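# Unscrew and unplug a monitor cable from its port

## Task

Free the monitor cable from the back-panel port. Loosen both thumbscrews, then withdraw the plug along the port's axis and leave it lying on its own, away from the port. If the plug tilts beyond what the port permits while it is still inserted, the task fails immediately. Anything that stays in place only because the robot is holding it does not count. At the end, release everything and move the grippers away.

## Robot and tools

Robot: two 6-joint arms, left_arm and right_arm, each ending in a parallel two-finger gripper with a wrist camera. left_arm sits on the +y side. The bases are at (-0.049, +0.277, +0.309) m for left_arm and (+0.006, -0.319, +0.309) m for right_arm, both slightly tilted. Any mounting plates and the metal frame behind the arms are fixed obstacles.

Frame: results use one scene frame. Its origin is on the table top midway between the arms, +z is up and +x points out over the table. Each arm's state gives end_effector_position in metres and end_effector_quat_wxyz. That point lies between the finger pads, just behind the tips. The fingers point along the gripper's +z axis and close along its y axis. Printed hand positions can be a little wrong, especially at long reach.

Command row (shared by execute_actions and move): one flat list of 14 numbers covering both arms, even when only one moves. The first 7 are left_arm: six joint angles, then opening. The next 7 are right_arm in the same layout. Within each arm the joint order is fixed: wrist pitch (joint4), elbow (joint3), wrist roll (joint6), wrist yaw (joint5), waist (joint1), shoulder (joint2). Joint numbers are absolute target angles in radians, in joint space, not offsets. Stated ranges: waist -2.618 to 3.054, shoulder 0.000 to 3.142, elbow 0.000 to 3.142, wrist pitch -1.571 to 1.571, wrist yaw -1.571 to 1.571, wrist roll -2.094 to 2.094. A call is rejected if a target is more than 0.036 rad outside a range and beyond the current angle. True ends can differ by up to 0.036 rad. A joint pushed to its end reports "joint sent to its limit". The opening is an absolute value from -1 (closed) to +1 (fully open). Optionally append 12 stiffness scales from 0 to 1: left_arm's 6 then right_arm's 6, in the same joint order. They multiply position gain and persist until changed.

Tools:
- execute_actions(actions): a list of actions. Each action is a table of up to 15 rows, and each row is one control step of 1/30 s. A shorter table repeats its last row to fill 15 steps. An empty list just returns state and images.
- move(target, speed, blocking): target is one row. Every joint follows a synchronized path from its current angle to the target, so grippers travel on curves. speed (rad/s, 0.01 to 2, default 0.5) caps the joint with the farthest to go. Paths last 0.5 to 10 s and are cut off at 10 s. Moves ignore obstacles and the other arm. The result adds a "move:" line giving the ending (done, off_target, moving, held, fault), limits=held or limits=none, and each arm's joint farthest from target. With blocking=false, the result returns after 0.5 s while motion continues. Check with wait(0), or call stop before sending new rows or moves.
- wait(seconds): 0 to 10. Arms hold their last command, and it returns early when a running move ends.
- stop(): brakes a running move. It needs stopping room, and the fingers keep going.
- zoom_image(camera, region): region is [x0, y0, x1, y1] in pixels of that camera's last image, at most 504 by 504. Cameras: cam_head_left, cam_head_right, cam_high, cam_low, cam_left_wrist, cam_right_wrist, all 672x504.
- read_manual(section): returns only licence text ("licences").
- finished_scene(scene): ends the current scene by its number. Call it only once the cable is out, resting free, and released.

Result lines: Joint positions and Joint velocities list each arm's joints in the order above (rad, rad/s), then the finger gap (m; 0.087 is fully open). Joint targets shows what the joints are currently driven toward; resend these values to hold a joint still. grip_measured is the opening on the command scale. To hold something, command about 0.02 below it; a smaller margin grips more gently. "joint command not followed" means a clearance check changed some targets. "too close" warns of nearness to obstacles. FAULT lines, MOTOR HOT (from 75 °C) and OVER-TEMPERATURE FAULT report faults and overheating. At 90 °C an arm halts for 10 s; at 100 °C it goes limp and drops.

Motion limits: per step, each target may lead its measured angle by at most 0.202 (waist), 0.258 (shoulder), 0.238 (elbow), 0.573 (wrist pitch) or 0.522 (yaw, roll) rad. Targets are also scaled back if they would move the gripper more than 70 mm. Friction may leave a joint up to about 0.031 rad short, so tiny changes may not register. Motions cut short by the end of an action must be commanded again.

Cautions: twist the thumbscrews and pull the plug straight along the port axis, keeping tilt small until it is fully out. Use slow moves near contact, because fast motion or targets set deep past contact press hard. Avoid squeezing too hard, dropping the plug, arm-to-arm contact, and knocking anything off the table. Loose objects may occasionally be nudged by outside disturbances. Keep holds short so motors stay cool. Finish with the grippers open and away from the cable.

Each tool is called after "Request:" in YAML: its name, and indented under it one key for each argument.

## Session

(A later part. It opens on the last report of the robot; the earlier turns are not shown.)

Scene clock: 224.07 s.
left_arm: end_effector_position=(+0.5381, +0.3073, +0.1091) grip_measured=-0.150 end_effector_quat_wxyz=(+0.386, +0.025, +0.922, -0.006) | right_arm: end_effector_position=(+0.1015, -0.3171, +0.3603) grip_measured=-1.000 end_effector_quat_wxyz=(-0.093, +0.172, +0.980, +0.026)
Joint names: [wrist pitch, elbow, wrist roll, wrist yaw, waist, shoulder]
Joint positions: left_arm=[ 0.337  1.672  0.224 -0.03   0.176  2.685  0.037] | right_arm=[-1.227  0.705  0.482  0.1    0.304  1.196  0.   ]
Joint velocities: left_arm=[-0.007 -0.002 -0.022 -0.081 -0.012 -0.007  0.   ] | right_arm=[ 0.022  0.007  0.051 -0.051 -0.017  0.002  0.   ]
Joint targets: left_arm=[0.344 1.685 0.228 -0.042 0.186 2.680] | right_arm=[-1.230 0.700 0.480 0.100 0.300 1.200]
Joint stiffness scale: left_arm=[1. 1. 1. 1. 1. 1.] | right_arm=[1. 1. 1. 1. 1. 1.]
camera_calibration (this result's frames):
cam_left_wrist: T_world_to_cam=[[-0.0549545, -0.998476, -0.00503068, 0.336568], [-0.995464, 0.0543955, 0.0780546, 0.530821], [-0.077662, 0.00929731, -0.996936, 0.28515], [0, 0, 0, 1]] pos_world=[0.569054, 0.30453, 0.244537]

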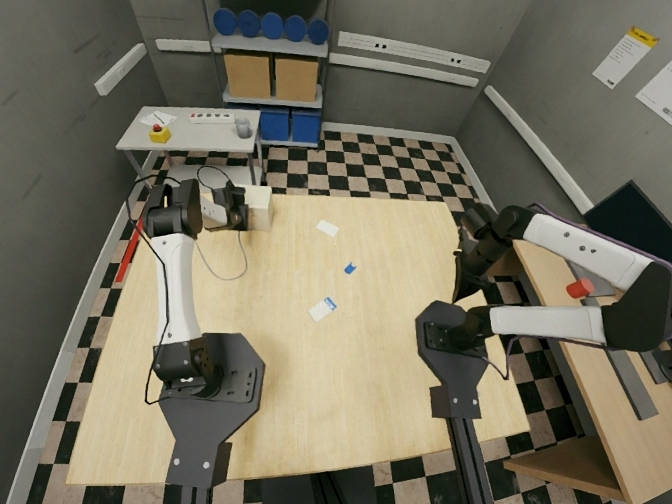

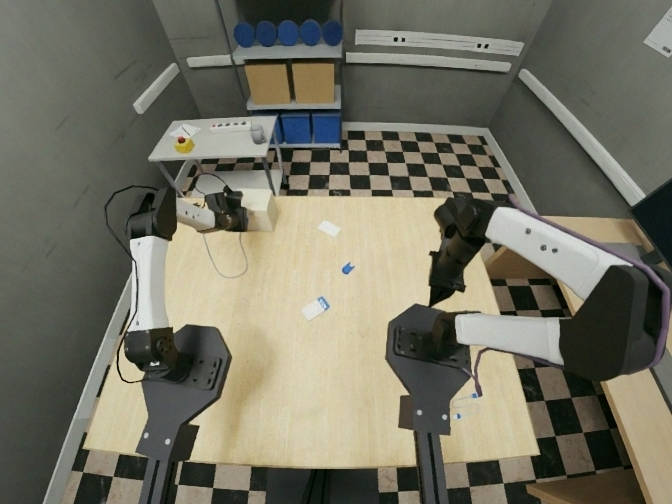

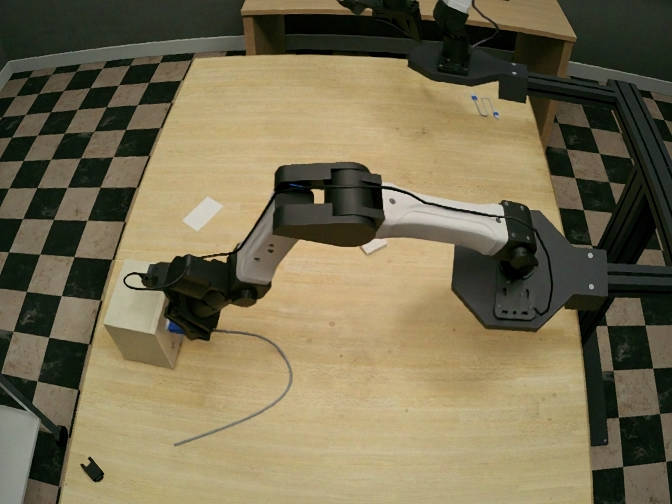

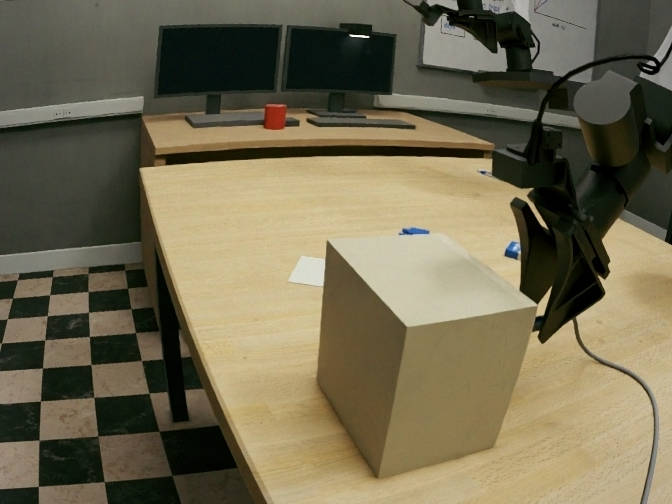

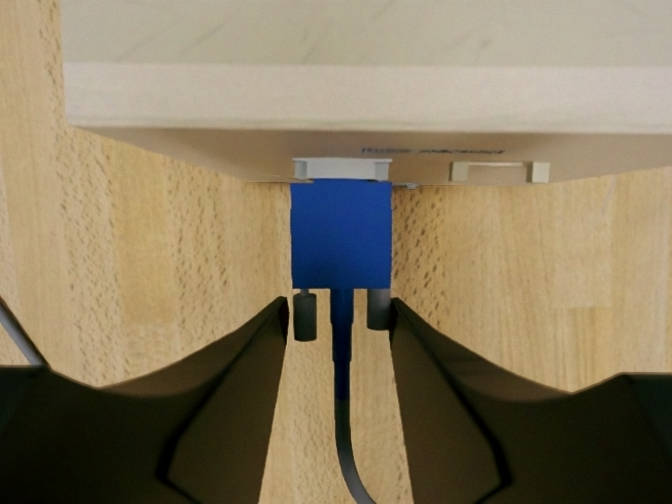

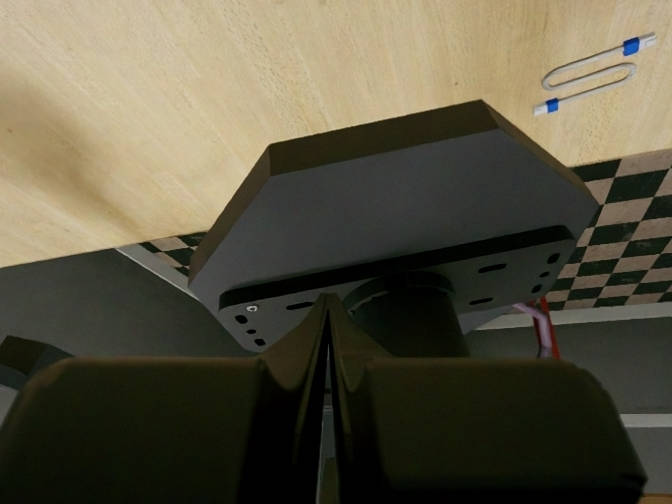

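Request:
zoom_image:
  camera: "cam_left_wrist"
  region: [270,140,410,245]

Request:
execute_actions:
  actions:
    - [[0.344,1.685,0.228,-0.035,0.18,2.68,-0.2,-1.23,0.7,0.48,0.1,0.3,1.2,-1],[0.344,1.685,0.228,-0.035,0.18,2.68,-0.25,-1.23,0.7,0.48,0.1,0.3,1.2,-1],[0.344,1.685,0.228,-0.035,0.18,2.68,-0.28,-1.23,0.7,0.48,0.1,0.3,1.2,-1],[0.34,1.685,0.228,-0.035,0.18,2.68,-0.31,-1.23,0.7,0.48,0.1,0.3,1.2,-1],[0.335,1.685,0.228,-0.035,0.18,2.68,-0.4,-1.23,0.7,0.48,0.1,0.3,1.2,-1],[0.33,1.685,0.228,-0.03,0.18,2.68,-0.4,-1.23,0.7,0.48,0.1,0.3,1.2,-1],[0.325,1.687,0.22,-0.02,0.184,2.68,-0.4,-1.23,0.7,0.48,0.1,0.3,1.2,-1],[0.316,1.69,0.205,0.001,0.188,2.68,-0.4,-1.23,0.7,0.48,0.1,0.3,1.2,-1],[0.308,1.693,0.19,0.024,0.194,2.678,-0.4,-1.23,0.7,0.48,0.1,0.3,1.2,-1],[0.299,1.696,0.176,0.048,0.201,2.677,-0.4,-1.23,0.7,0.48,0.1,0.3,1.2,-1],[0.29,1.70,0.162,0.072,0.208,2.676,-0.4,-1.23,0.7,0.48,0.1,0.3,1.2,-1],[0.282,1.704,0.148,0.096,0.216,2.676,-0.4,-1.23,0.7,0.48,0.1,0.3,1.2,-1],[0.274,1.708,0.134,0.12,0.223,2.676,-0.4,-1.23,0.7,0.48,0.1,0.3,1.2,-1],[0.266,1.713,0.12,0.143,0.231,2.677,-0.4,-1.23,0.7,0.48,0.1,0.3,1.2,-1],[0.258,1.718,0.106,0.167,0.239,2.678,-0.4,-1.23,0.7,0.48,0.1,0.3,1.2,-1]]
    - [[0.25,1.723,0.093,0.191,0.247,2.68,-0.4,-1.23,0.7,0.48,0.1,0.3,1.2,-1],[0.242,1.728,0.08,0.215,0.256,2.68,-0.4,-1.23,0.7,0.48,0.1,0.3,1.2,-1],[0.235,1.733,0.067,0.239,0.264,2.68,-0.4,-1.23,0.7,0.48,0.1,0.3,1.2,-1],[0.228,1.739,0.054,0.263,0.273,2.68,-0.4,-1.23,0.7,0.48,0.1,0.3,1.2,-1],[0.22,1.745,0.041,0.288,0.282,2.68,-0.4,-1.23,0.7,0.48,0.1,0.3,1.2,-1],[0.22,1.745,0.041,0.288,0.282,2.68,-0.4,-1.23,0.7,0.48,0.1,0.3,1.2,-1],[0.22,1.745,0.041,0.288,0.282,2.68,-0.4,-1.23,0.7,0.48,0.1,0.3,1.2,-1],[0.22,1.745,0.041,0.288,0.282,2.68,-0.4,-1.23,0.7,0.48,0.1,0.3,1.2,-1],[0.22,1.745,0.041,0.288,0.282,2.68,-0.4,-1.23,0.7,0.48,0.1,0.3,1.2,-1],[0.22,1.745,0.041,0.288,0.282,2.68,-0.4,-1.23,0.7,0.48,0.1,0.3,1.2,-1],[0.22,1.745,0.041,0.288,0.282,2.68,-0.4,-1.23,0.7,0.48,0.1,0.3,1.2,-1],[0.22,1.745,0.041,0.288,0.282,2.68,0.1,-1.23,0.7,0.48,0.1,0.3,1.2,-1]]
    - [[0.24,1.72,0.065,0.25,0.265,2.68,0.1,-1.23,0.7,0.48,0.1,0.3,1.2,-1],[0.252,1.712,0.079,0.222,0.255,2.68,0.1,-1.23,0.7,0.48,0.1,0.3,1.2,-1],[0.263,1.704,0.098,0.189,0.245,2.68,0.1,-1.23,0.7,0.48,0.1,0.3,1.2,-1],[0.275,1.696,0.117,0.156,0.235,2.68,0.1,-1.23,0.7,0.48,0.1,0.3,1.2,-1],[0.286,1.688,0.136,0.123,0.225,2.68,0.1,-1.23,0.7,0.48,0.1,0.3,1.2,-1],[0.298,1.68,0.155,0.09,0.215,2.68,0.1,-1.23,0.7,0.48,0.1,0.3,1.2,-1],[0.309,1.673,0.174,0.057,0.205,2.68,0.1,-1.23,0.7,0.48,0.1,0.3,1.2,-1],[0.321,1.666,0.193,0.024,0.195,2.68,0.1,-1.23,0.7,0.48,0.1,0.3,1.2,-1],[0.332,1.66,0.212,-0.009,0.185,2.68,0.1,-1.23,0.7,0.48,0.1,0.3,1.2,-1],[0.344,1.654,0.231,-0.042,0.176,2.68,0.1,-1.23,0.7,0.48,0.1,0.3,1.2,-1],[0.344,1.654,0.231,-0.042,0.176,2.68,0.1,-1.23,0.7,0.48,0.1,0.3,1.2,-1],[0.344,1.654,0.231,-0.042,0.176,2.68,0.05,-1.23,0.7,0.48,0.1,0.3,1.2,-1],[0.344,1.654,0.231,-0.042,0.176,2.68,0.0,-1.23,0.7,0.48,0.1,0.3,1.2,-1],[0.344,1.654,0.231,-0.042,0.176,2.68,-0.05,-1.23,0.7,0.48,0.1,0.3,1.2,-1],[0.344,1.654,0.231,-0.042,0.176,2.68,-0.1,-1.23,0.7,0.48,0.1,0.3,1.2,-1]]

Region (270, 140, 410, 245) of cam_left_wrist's 672x504 image, scaled by 3.600, with more detail than that image has; it fills the top 378 rows of this view, and the rest is white.

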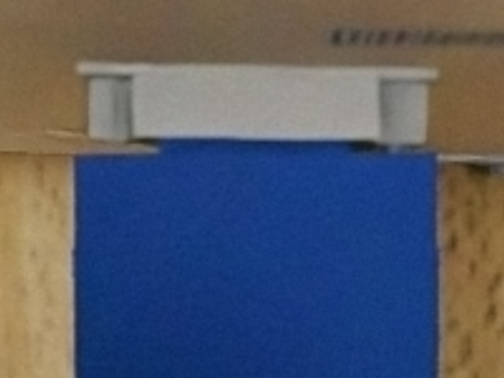

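Scene clock: 227.77 s.
left_arm: end_effector_position=(+0.5360, +0.3024, +0.1076) grip_measured=-0.075 end_effector_quat_wxyz=(+0.382, +0.022, +0.924, -0.023) | right_arm: end_effector_position=(+0.1015, -0.3171, +0.3603) grip_measured=-1.000 end_effector_quat_wxyz=(-0.093, +0.172, +0.980, +0.026)
Joint names: [wrist pitch, elbow, wrist roll, wrist yaw, waist, shoulder]
Joint positions: left_arm=[ 0.324  1.672  0.206 -0.003  0.178  2.685  0.04 ] | right_arm=[-1.227  0.705  0.482  0.1    0.304  1.196  0.   ]
Joint velocities: left_arm=[ 0.154 -0.002  0.051 -0.256  0.002  0.012 -0.044] | right_arm=[ 0.007  0.007  0.037 -0.066 -0.012 -0.007  0.   ]
Joint targets: left_arm=[0.344 1.654 0.231 -0.042 0.176 2.680] | right_arm=[-1.230 0.700 0.480 0.100 0.300 1.200]
Joint stiffness scale: left_arm=[1. 1. 1. 1. 1. 1.] | right_arm=[1. 1. 1. 1. 1. 1.]
camera_calibration (this result's frames):
cam_left_wrist: T_world_to_cam=[[-0.0615434, -0.997719, 0.0277285, 0.331384], [-0.994339, 0.0636984, 0.0850391, 0.524919], [-0.0866114, -0.0223379, -0.995992, 0.29774], [0, 0, 0, 1]] pos_world=[0.568129, 0.303842, 0.24272]

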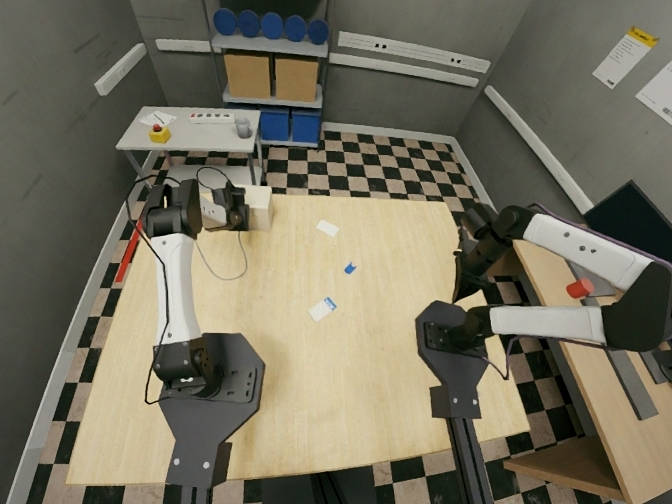

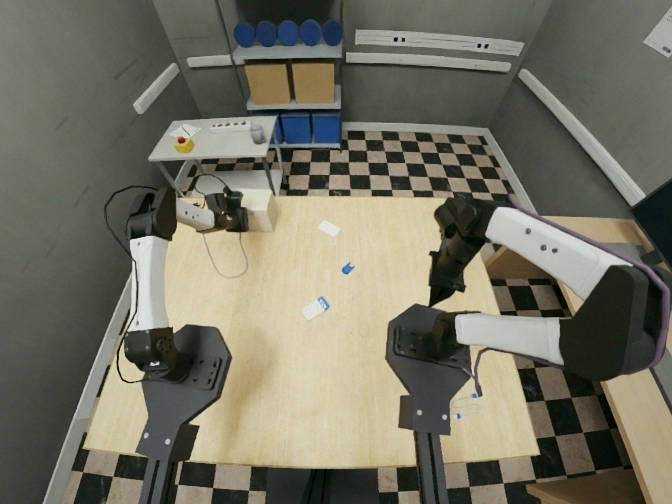

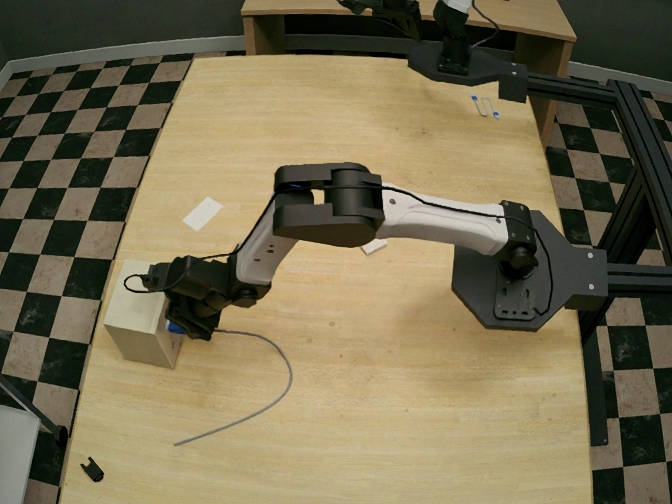

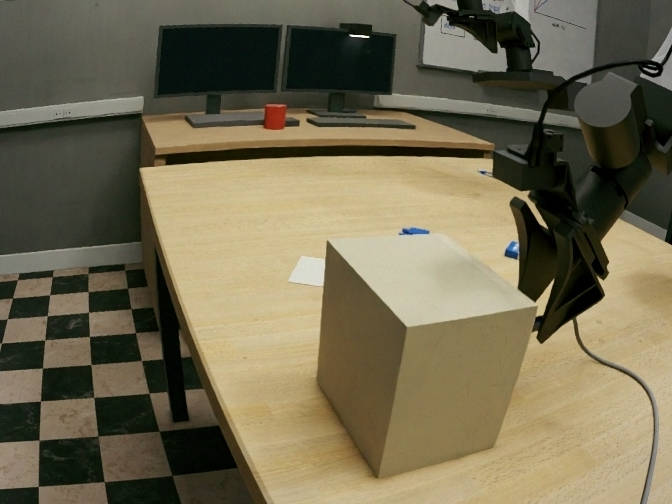

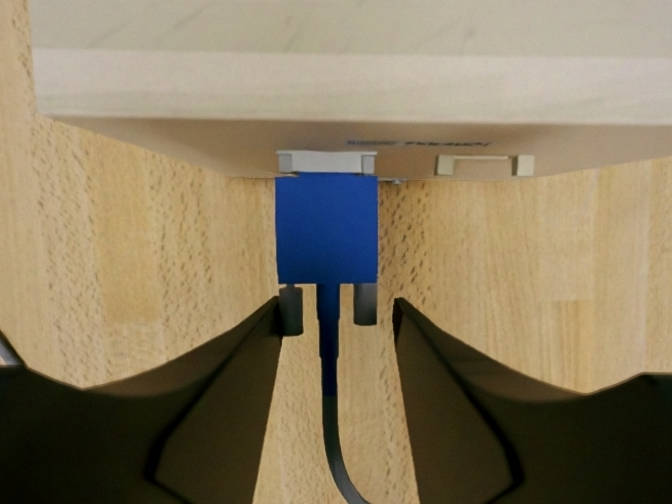

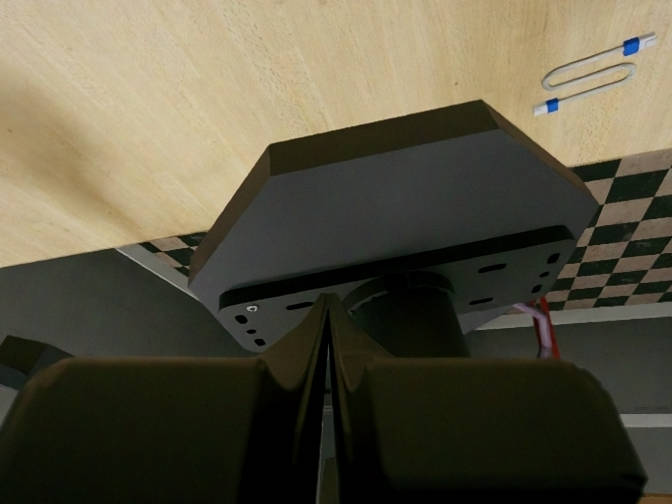

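Request:
execute_actions:
  actions:
    - [[0.344,1.685,0.228,-0.035,0.18,2.68,-0.2,-1.23,0.7,0.48,0.1,0.3,1.2,-1],[0.344,1.685,0.228,-0.035,0.18,2.68,-0.25,-1.23,0.7,0.48,0.1,0.3,1.2,-1],[0.344,1.685,0.228,-0.035,0.18,2.68,-0.28,-1.23,0.7,0.48,0.1,0.3,1.2,-1],[0.34,1.685,0.228,-0.035,0.18,2.68,-0.31,-1.23,0.7,0.48,0.1,0.3,1.2,-1],[0.335,1.685,0.228,-0.035,0.18,2.68,-0.4,-1.23,0.7,0.48,0.1,0.3,1.2,-1],[0.33,1.685,0.228,-0.03,0.18,2.68,-0.4,-1.23,0.7,0.48,0.1,0.3,1.2,-1],[0.325,1.687,0.22,-0.02,0.184,2.68,-0.4,-1.23,0.7,0.48,0.1,0.3,1.2,-1],[0.316,1.69,0.205,0.001,0.188,2.68,-0.4,-1.23,0.7,0.48,0.1,0.3,1.2,-1],[0.308,1.693,0.19,0.024,0.194,2.678,-0.4,-1.23,0.7,0.48,0.1,0.3,1.2,-1],[0.299,1.696,0.176,0.048,0.201,2.677,-0.4,-1.23,0.7,0.48,0.1,0.3,1.2,-1],[0.29,1.70,0.162,0.072,0.208,2.676,-0.4,-1.23,0.7,0.48,0.1,0.3,1.2,-1],[0.282,1.704,0.148,0.096,0.216,2.676,-0.4,-1.23,0.7,0.48,0.1,0.3,1.2,-1],[0.274,1.708,0.134,0.12,0.223,2.676,-0.4,-1.23,0.7,0.48,0.1,0.3,1.2,-1],[0.266,1.713,0.12,0.143,0.231,2.677,-0.4,-1.23,0.7,0.48,0.1,0.3,1.2,-1],[0.258,1.718,0.106,0.167,0.239,2.678,-0.4,-1.23,0.7,0.48,0.1,0.3,1.2,-1]]
    - [[0.25,1.723,0.093,0.191,0.247,2.68,-0.4,-1.23,0.7,0.48,0.1,0.3,1.2,-1],[0.242,1.728,0.08,0.215,0.256,2.68,-0.4,-1.23,0.7,0.48,0.1,0.3,1.2,-1],[0.235,1.733,0.067,0.239,0.264,2.68,-0.4,-1.23,0.7,0.48,0.1,0.3,1.2,-1],[0.228,1.739,0.054,0.263,0.273,2.68,-0.4,-1.23,0.7,0.48,0.1,0.3,1.2,-1],[0.22,1.745,0.041,0.288,0.282,2.68,-0.4,-1.23,0.7,0.48,0.1,0.3,1.2,-1],[0.22,1.745,0.041,0.288,0.282,2.68,-0.4,-1.23,0.7,0.48,0.1,0.3,1.2,-1],[0.22,1.745,0.041,0.288,0.282,2.68,-0.4,-1.23,0.7,0.48,0.1,0.3,1.2,-1],[0.22,1.745,0.041,0.288,0.282,2.68,-0.4,-1.23,0.7,0.48,0.1,0.3,1.2,-1],[0.22,1.745,0.041,0.288,0.282,2.68,-0.4,-1.23,0.7,0.48,0.1,0.3,1.2,-1],[0.22,1.745,0.041,0.288,0.282,2.68,-0.4,-1.23,0.7,0.48,0.1,0.3,1.2,-1],[0.22,1.745,0.041,0.288,0.282,2.68,-0.4,-1.23,0.7,0.48,0.1,0.3,1.2,-1],[0.22,1.745,0.041,0.288,0.282,2.68,0.15,-1.23,0.7,0.48,0.1,0.3,1.2,-1]]
    - [[0.24,1.72,0.065,0.25,0.27,2.68,0.15,-1.23,0.7,0.48,0.1,0.3,1.2,-1],[0.252,1.712,0.079,0.222,0.263,2.68,0.15,-1.23,0.7,0.48,0.1,0.3,1.2,-1],[0.263,1.704,0.098,0.189,0.255,2.68,0.15,-1.23,0.7,0.48,0.1,0.3,1.2,-1],[0.275,1.696,0.117,0.156,0.246,2.68,0.15,-1.23,0.7,0.48,0.1,0.3,1.2,-1],[0.286,1.688,0.136,0.123,0.237,2.68,0.15,-1.23,0.7,0.48,0.1,0.3,1.2,-1],[0.298,1.68,0.155,0.09,0.227,2.68,0.15,-1.23,0.7,0.48,0.1,0.3,1.2,-1],[0.309,1.673,0.174,0.057,0.217,2.68,0.15,-1.23,0.7,0.48,0.1,0.3,1.2,-1],[0.321,1.666,0.193,0.024,0.207,2.68,0.15,-1.23,0.7,0.48,0.1,0.3,1.2,-1],[0.332,1.66,0.212,-0.009,0.197,2.68,0.15,-1.23,0.7,0.48,0.1,0.3,1.2,-1],[0.34,1.654,0.231,-0.042,0.188,2.68,0.15,-1.23,0.7,0.48,0.1,0.3,1.2,-1],[0.34,1.654,0.231,-0.042,0.181,2.68,0.15,-1.23,0.7,0.48,0.1,0.3,1.2,-1],[0.34,1.654,0.231,-0.042,0.174,2.68,0.1,-1.23,0.7,0.48,0.1,0.3,1.2,-1],[0.34,1.654,0.231,-0.042,0.174,2.68,0.05,-1.23,0.7,0.48,0.1,0.3,1.2,-1],[0.34,1.654,0.231,-0.042,0.174,2.68,0.0,-1.23,0.7,0.48,0.1,0.3,1.2,-1],[0.34,1.654,0.231,-0.042,0.174,2.68,-0.08,-1.23,0.7,0.48,0.1,0.3,1.2,-1]]

Request:
wait:
  seconds: 0.3

Request:
zoom_image:
  camera: "cam_left_wrist"
  region: [240,140,440,350]

Scene clock: 230.87 s.
left_arm: end_effector_position=(+0.5346, +0.2995, +0.1068) grip_measured=-0.044 end_effector_quat_wxyz=(+0.379, +0.024, +0.925, -0.025) | right_arm: end_effector_position=(+0.1015, -0.3171, +0.3603) grip_measured=-1.000 end_effector_quat_wxyz=(-0.093, +0.172, +0.980, +0.026)
Joint names: [wrist pitch, elbow, wrist roll, wrist yaw, waist, shoulder]
Joint positions: left_arm=[0.319 1.671 0.205 0.    0.174 2.685 0.042] | right_arm=[-1.227  0.705  0.482  0.1    0.304  1.196  0.   ]
Joint velocities: left_arm=[ 0.125 -0.007  0.212 -0.535 -0.076 -0.002 -0.065] | right_arm=[-0.022 -0.012  0.066 -0.007  0.002  0.017  0.   ]
Joint targets: left_arm=[0.340 1.654 0.231 -0.042 0.174 2.680] | right_arm=[-1.230 0.700 0.480 0.100 0.300 1.200]
Joint stiffness scale: left_arm=[1. 1. 1. 1. 1. 1.] | right_arm=[1. 1. 1. 1. 1. 1.]
camera_calibration (this result's frames):
cam_left_wrist: T_world_to_cam=[[-0.0674456, -0.99722, 0.0316858, 0.330977], [-0.993439, 0.0700618, 0.0903856, 0.520858], [-0.0923543, -0.0253818, -0.995403, 0.30075], [0, 0, 0, 1]] pos_world=[0.567539, 0.301198, 0.241802]

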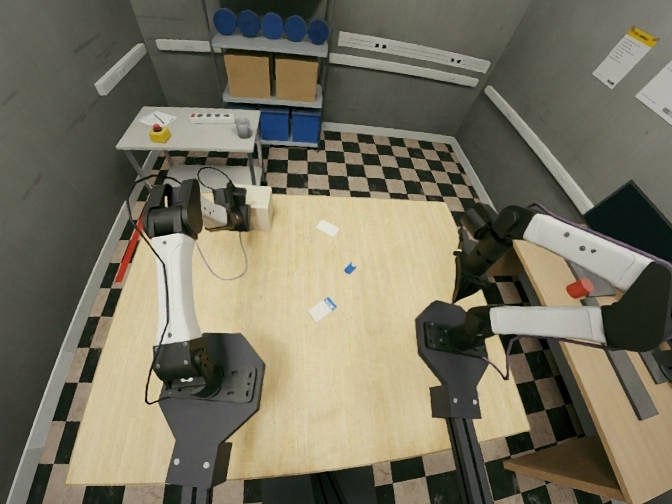

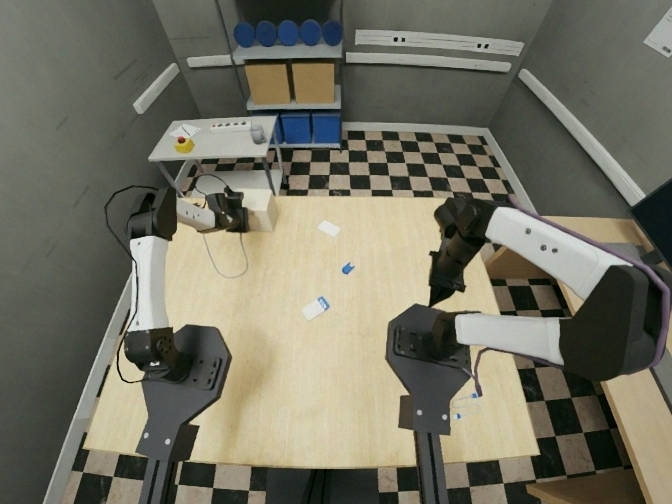

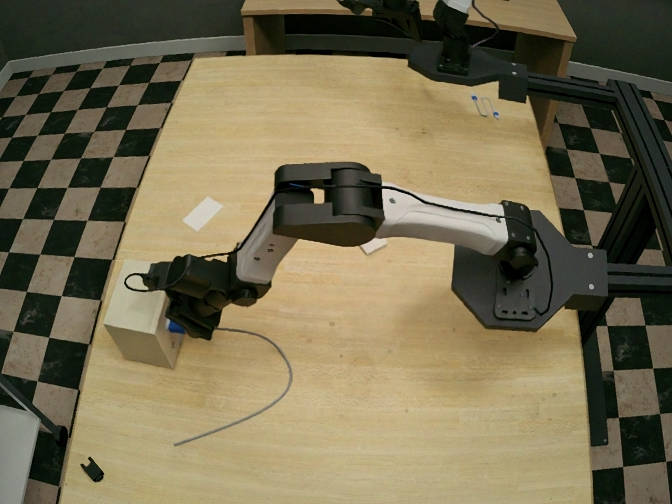

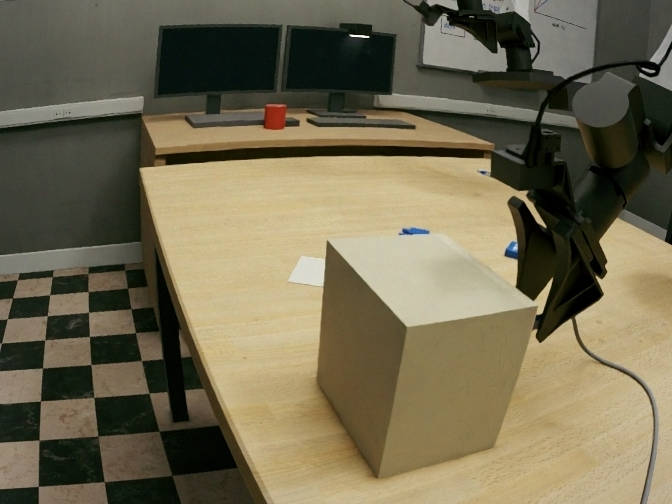

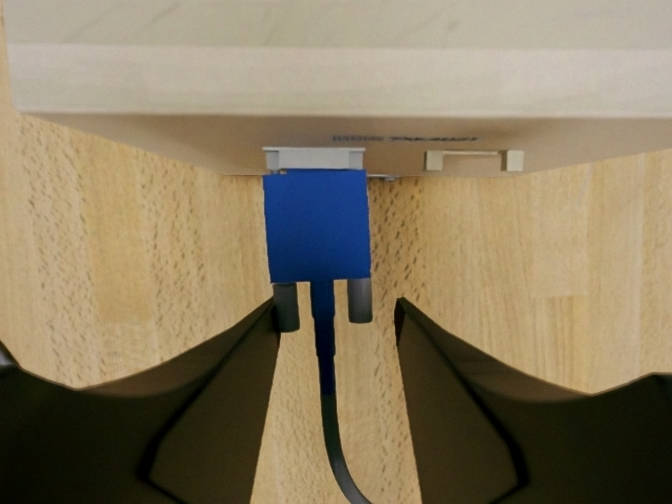

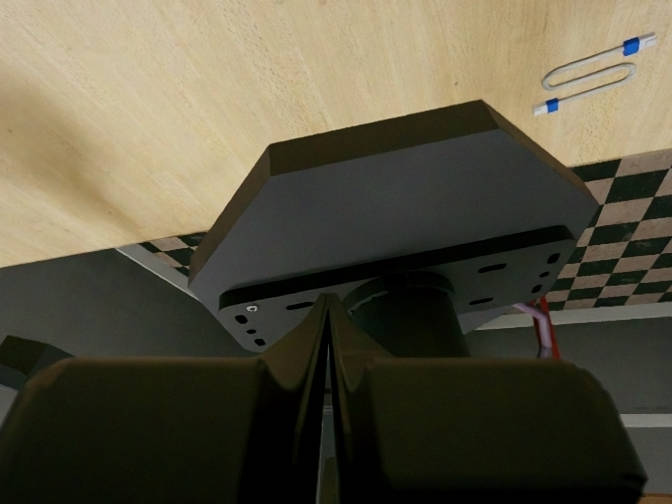

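Scene clock: 231.17 s.
left_arm: end_effector_position=(+0.5370, +0.3055, +0.1083) grip_measured=-0.080 end_effector_quat_wxyz=(+0.384, +0.026, +0.923, -0.009) | right_arm: end_effector_position=(+0.1015, -0.3171, +0.3603) grip_measured=-1.000 end_effector_quat_wxyz=(-0.093, +0.172, +0.980, +0.026)
Joint names: [wrist pitch, elbow, wrist roll, wrist yaw, waist, shoulder]
Joint positions: left_arm=[ 0.333  1.671  0.223 -0.027  0.174  2.685  0.04 ] | right_arm=[-1.227  0.705  0.482  0.1    0.304  1.196  0.   ]
Joint velocities: left_arm=[ 0.051  0.012 -0.037 -0.037 -0.007  0.002 -0.001] | right_arm=[-0.022  0.002 -0.037 -0.051 -0.002 -0.002  0.   ]
Joint targets: left_arm=[0.340 1.654 0.231 -0.042 0.174 2.680] | right_arm=[-1.230 0.700 0.480 0.100 0.300 1.200]
Joint stiffness scale: left_arm=[1. 1. 1. 1. 1. 1.] | right_arm=[1. 1. 1. 1. 1. 1.]
wait: 0.30 s; no rest
camera_calibration (this result's frames):
cam_left_wrist: T_world_to_cam=[[-0.0589526, -0.99826, -0.00152052, 0.336451], [-0.994882, 0.0586278, 0.0822923, 0.527828], [-0.0820599, 0.00636408, -0.996607, 0.287478], [0, 0, 0, 1]] pos_world=[0.568552, 0.303091, 0.243578]

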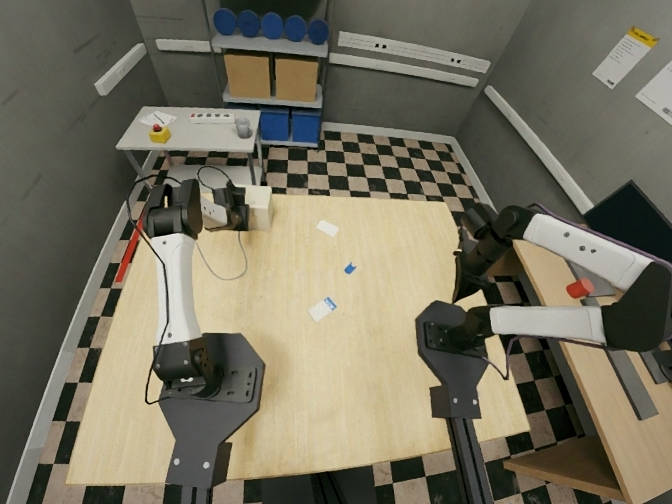

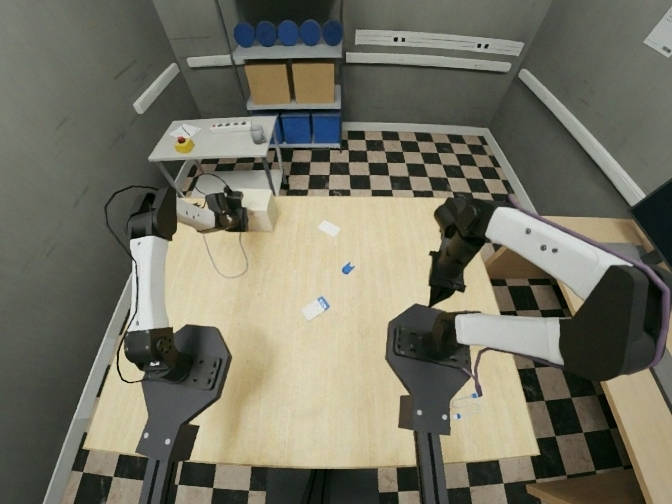

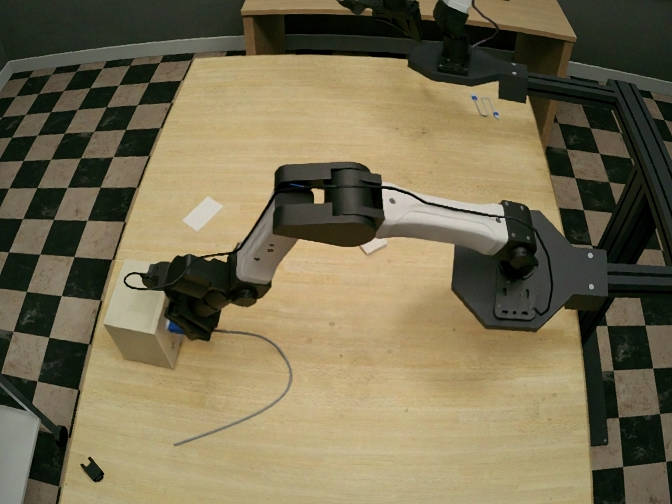

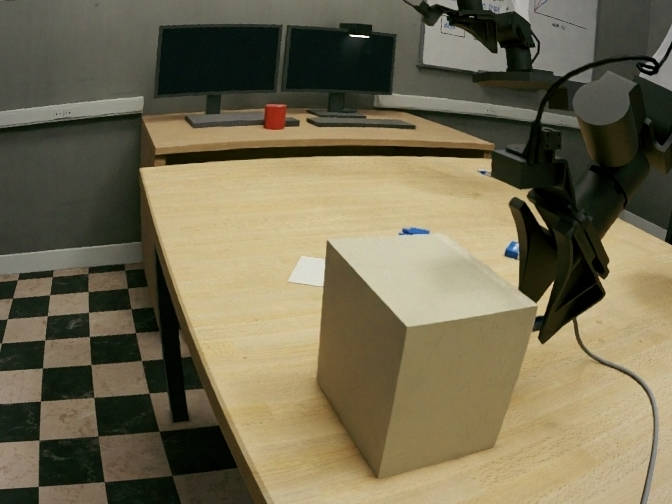

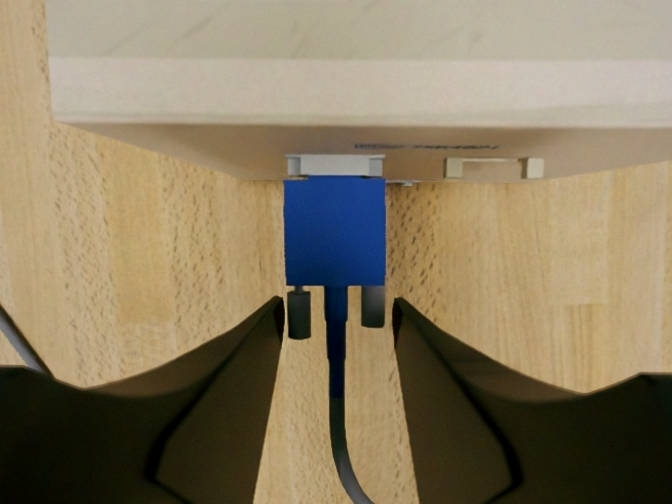

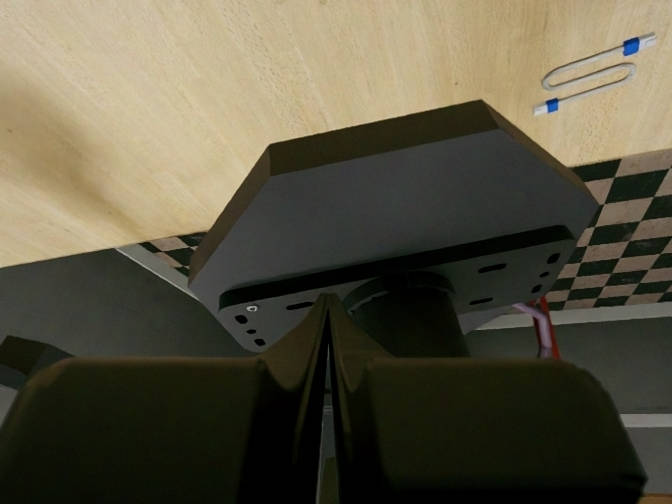

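Region (240, 140, 440, 350) of cam_left_wrist's 672x504 image, scaled by 2.400, with more detail than that image has; it fills the left 480 columns of this view, and the rest is white.

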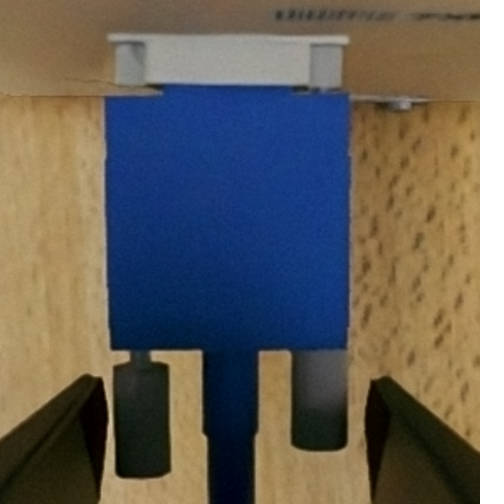

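Request:
zoom_image:
  camera: "cam_left_wrist"
  region: [340,280,400,340]

Request:
zoom_image:
  camera: "cam_left_wrist"
  region: [340,145,400,205]

Region (340, 280, 400, 340) of cam_left_wrist's 672x504 image, scaled by 8.400, with more detail than that image has.

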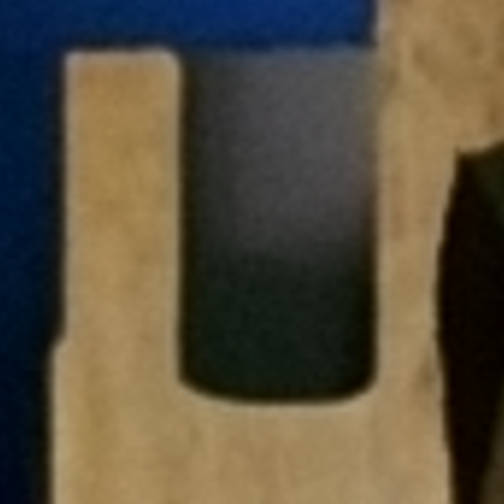

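Region (340, 145, 400, 205) of cam_left_wrist's 672x504 image, scaled by 8.400, with more detail than that image has.

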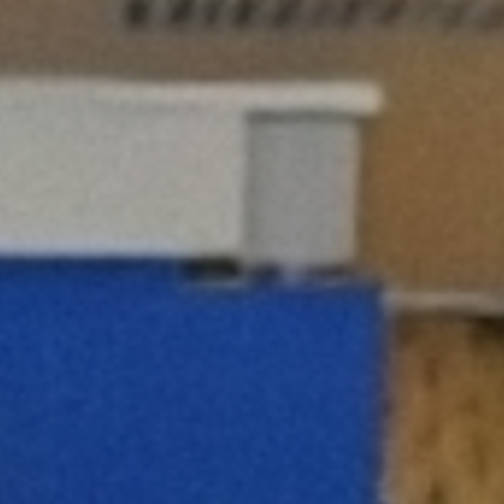

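Request:
execute_actions:
  actions:
    - [[0.344,1.685,0.228,-0.04,0.183,2.68,-0.18,-1.23,0.7,0.48,0.1,0.3,1.2,-1],[0.344,1.685,0.228,-0.04,0.183,2.68,-0.24,-1.23,0.7,0.48,0.1,0.3,1.2,-1],[0.344,1.685,0.228,-0.04,0.183,2.68,-0.28,-1.23,0.7,0.48,0.1,0.3,1.2,-1],[0.34,1.685,0.228,-0.035,0.183,2.68,-0.31,-1.23,0.7,0.48,0.1,0.3,1.2,-1],[0.335,1.685,0.228,-0.035,0.183,2.68,-0.4,-1.23,0.7,0.48,0.1,0.3,1.2,-1],[0.33,1.685,0.228,-0.03,0.183,2.68,-0.4,-1.23,0.7,0.48,0.1,0.3,1.2,-1],[0.325,1.687,0.22,-0.02,0.184,2.68,-0.4,-1.23,0.7,0.48,0.1,0.3,1.2,-1],[0.316,1.69,0.205,0.001,0.188,2.68,-0.4,-1.23,0.7,0.48,0.1,0.3,1.2,-1],[0.308,1.693,0.19,0.024,0.194,2.678,-0.4,-1.23,0.7,0.48,0.1,0.3,1.2,-1],[0.299,1.696,0.176,0.048,0.201,2.677,-0.4,-1.23,0.7,0.48,0.1,0.3,1.2,-1],[0.29,1.70,0.162,0.072,0.208,2.676,-0.4,-1.23,0.7,0.48,0.1,0.3,1.2,-1],[0.282,1.704,0.148,0.096,0.216,2.676,-0.4,-1.23,0.7,0.48,0.1,0.3,1.2,-1],[0.274,1.708,0.134,0.12,0.223,2.676,-0.4,-1.23,0.7,0.48,0.1,0.3,1.2,-1],[0.266,1.713,0.12,0.143,0.231,2.677,-0.4,-1.23,0.7,0.48,0.1,0.3,1.2,-1],[0.258,1.718,0.106,0.167,0.239,2.678,-0.4,-1.23,0.7,0.48,0.1,0.3,1.2,-1]]
    - [[0.25,1.723,0.093,0.191,0.247,2.68,-0.4,-1.23,0.7,0.48,0.1,0.3,1.2,-1],[0.242,1.728,0.08,0.215,0.256,2.68,-0.4,-1.23,0.7,0.48,0.1,0.3,1.2,-1],[0.235,1.733,0.067,0.239,0.264,2.68,-0.4,-1.23,0.7,0.48,0.1,0.3,1.2,-1],[0.228,1.739,0.054,0.263,0.273,2.68,-0.4,-1.23,0.7,0.48,0.1,0.3,1.2,-1],[0.22,1.745,0.041,0.288,0.282,2.68,-0.4,-1.23,0.7,0.48,0.1,0.3,1.2,-1]]

Scene clock: 234.80 s.
left_arm: end_effector_position=(+0.5375, +0.3048, +0.1128) grip_measured=-0.330 end_effector_quat_wxyz=(+0.377, -0.036, +0.913, -0.151) | right_arm: end_effector_position=(+0.1015, -0.3171, +0.3603) grip_measured=-1.000 end_effector_quat_wxyz=(-0.093, +0.172, +0.980, +0.026)
Joint names: [wrist pitch, elbow, wrist roll, wrist yaw, waist, shoulder]
Joint positions: left_arm=[0.248 1.729 0.06  0.257 0.264 2.692 0.029] | right_arm=[-1.227  0.705  0.482  0.1    0.304  1.196  0.   ]
Joint velocities: left_arm=[-0.081  0.002 -0.022 -0.022 -0.007 -0.007 -0.001] | right_arm=[ 0.007 -0.007 -0.007  0.051  0.012  0.002  0.   ]
Joint targets: left_arm=[0.220 1.745 0.041 0.288 0.282 2.680] | right_arm=[-1.230 0.700 0.480 0.100 0.300 1.200]
Joint stiffness scale: left_arm=[1. 1. 1. 1. 1. 1.] | right_arm=[1. 1. 1. 1. 1. 1.]
camera_calibration (this result's frames):
cam_left_wrist: T_world_to_cam=[[-0.0524587, -0.950919, 0.30496, 0.283241], [-0.994038, 0.0789527, 0.0751958, 0.522127], [-0.0955826, -0.299197, -0.949392, 0.387054], [0, 0, 0, 1]] pos_world=[0.570868, 0.343921, 0.241827]

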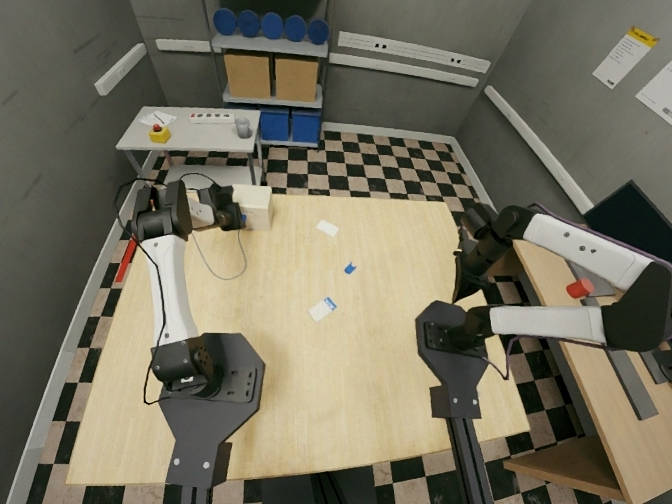

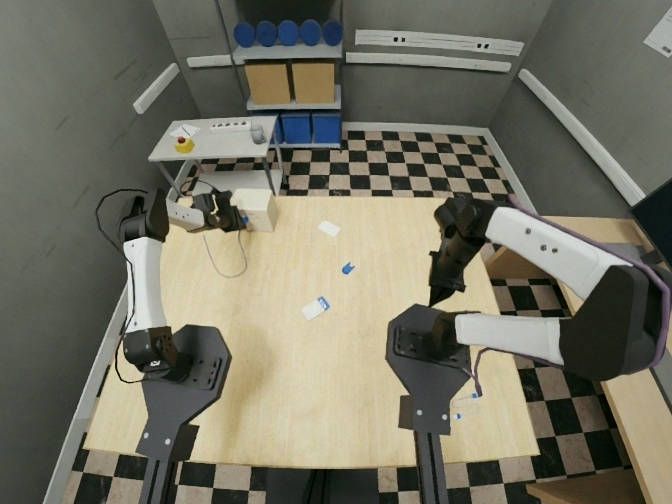

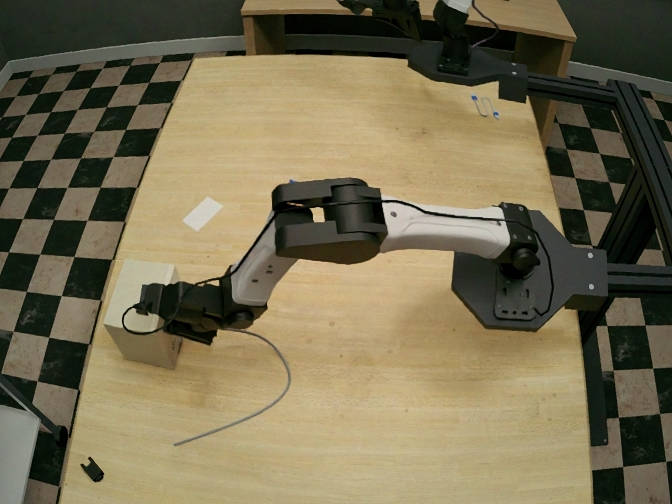

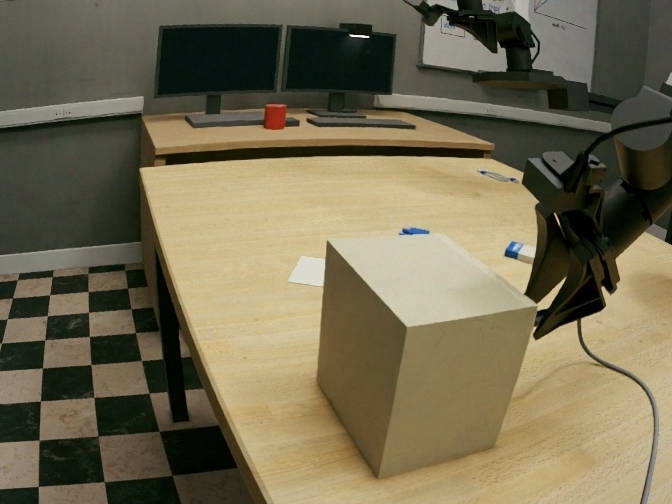

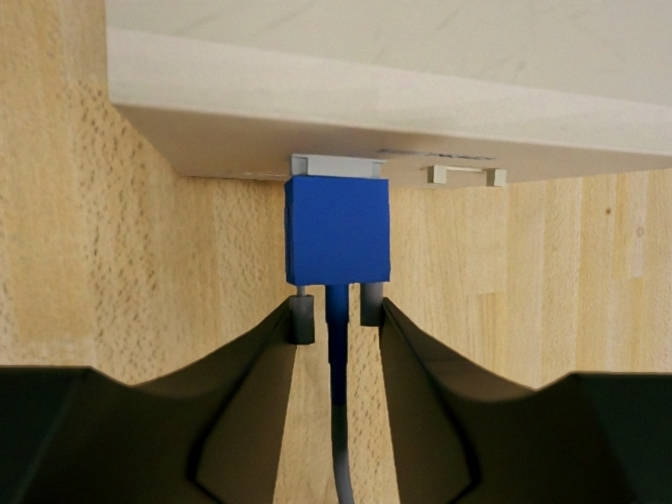

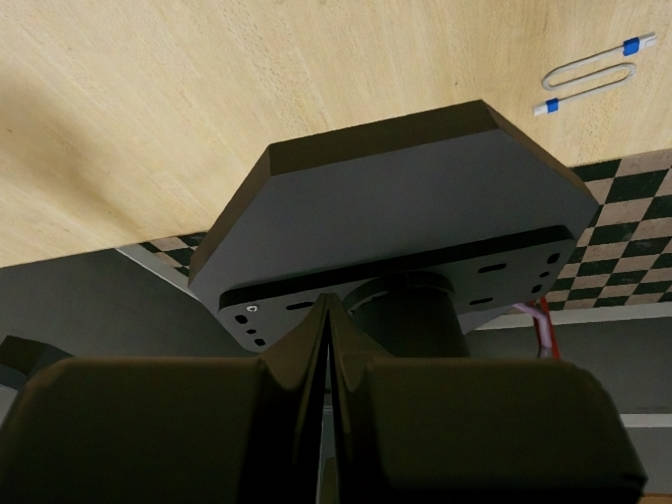

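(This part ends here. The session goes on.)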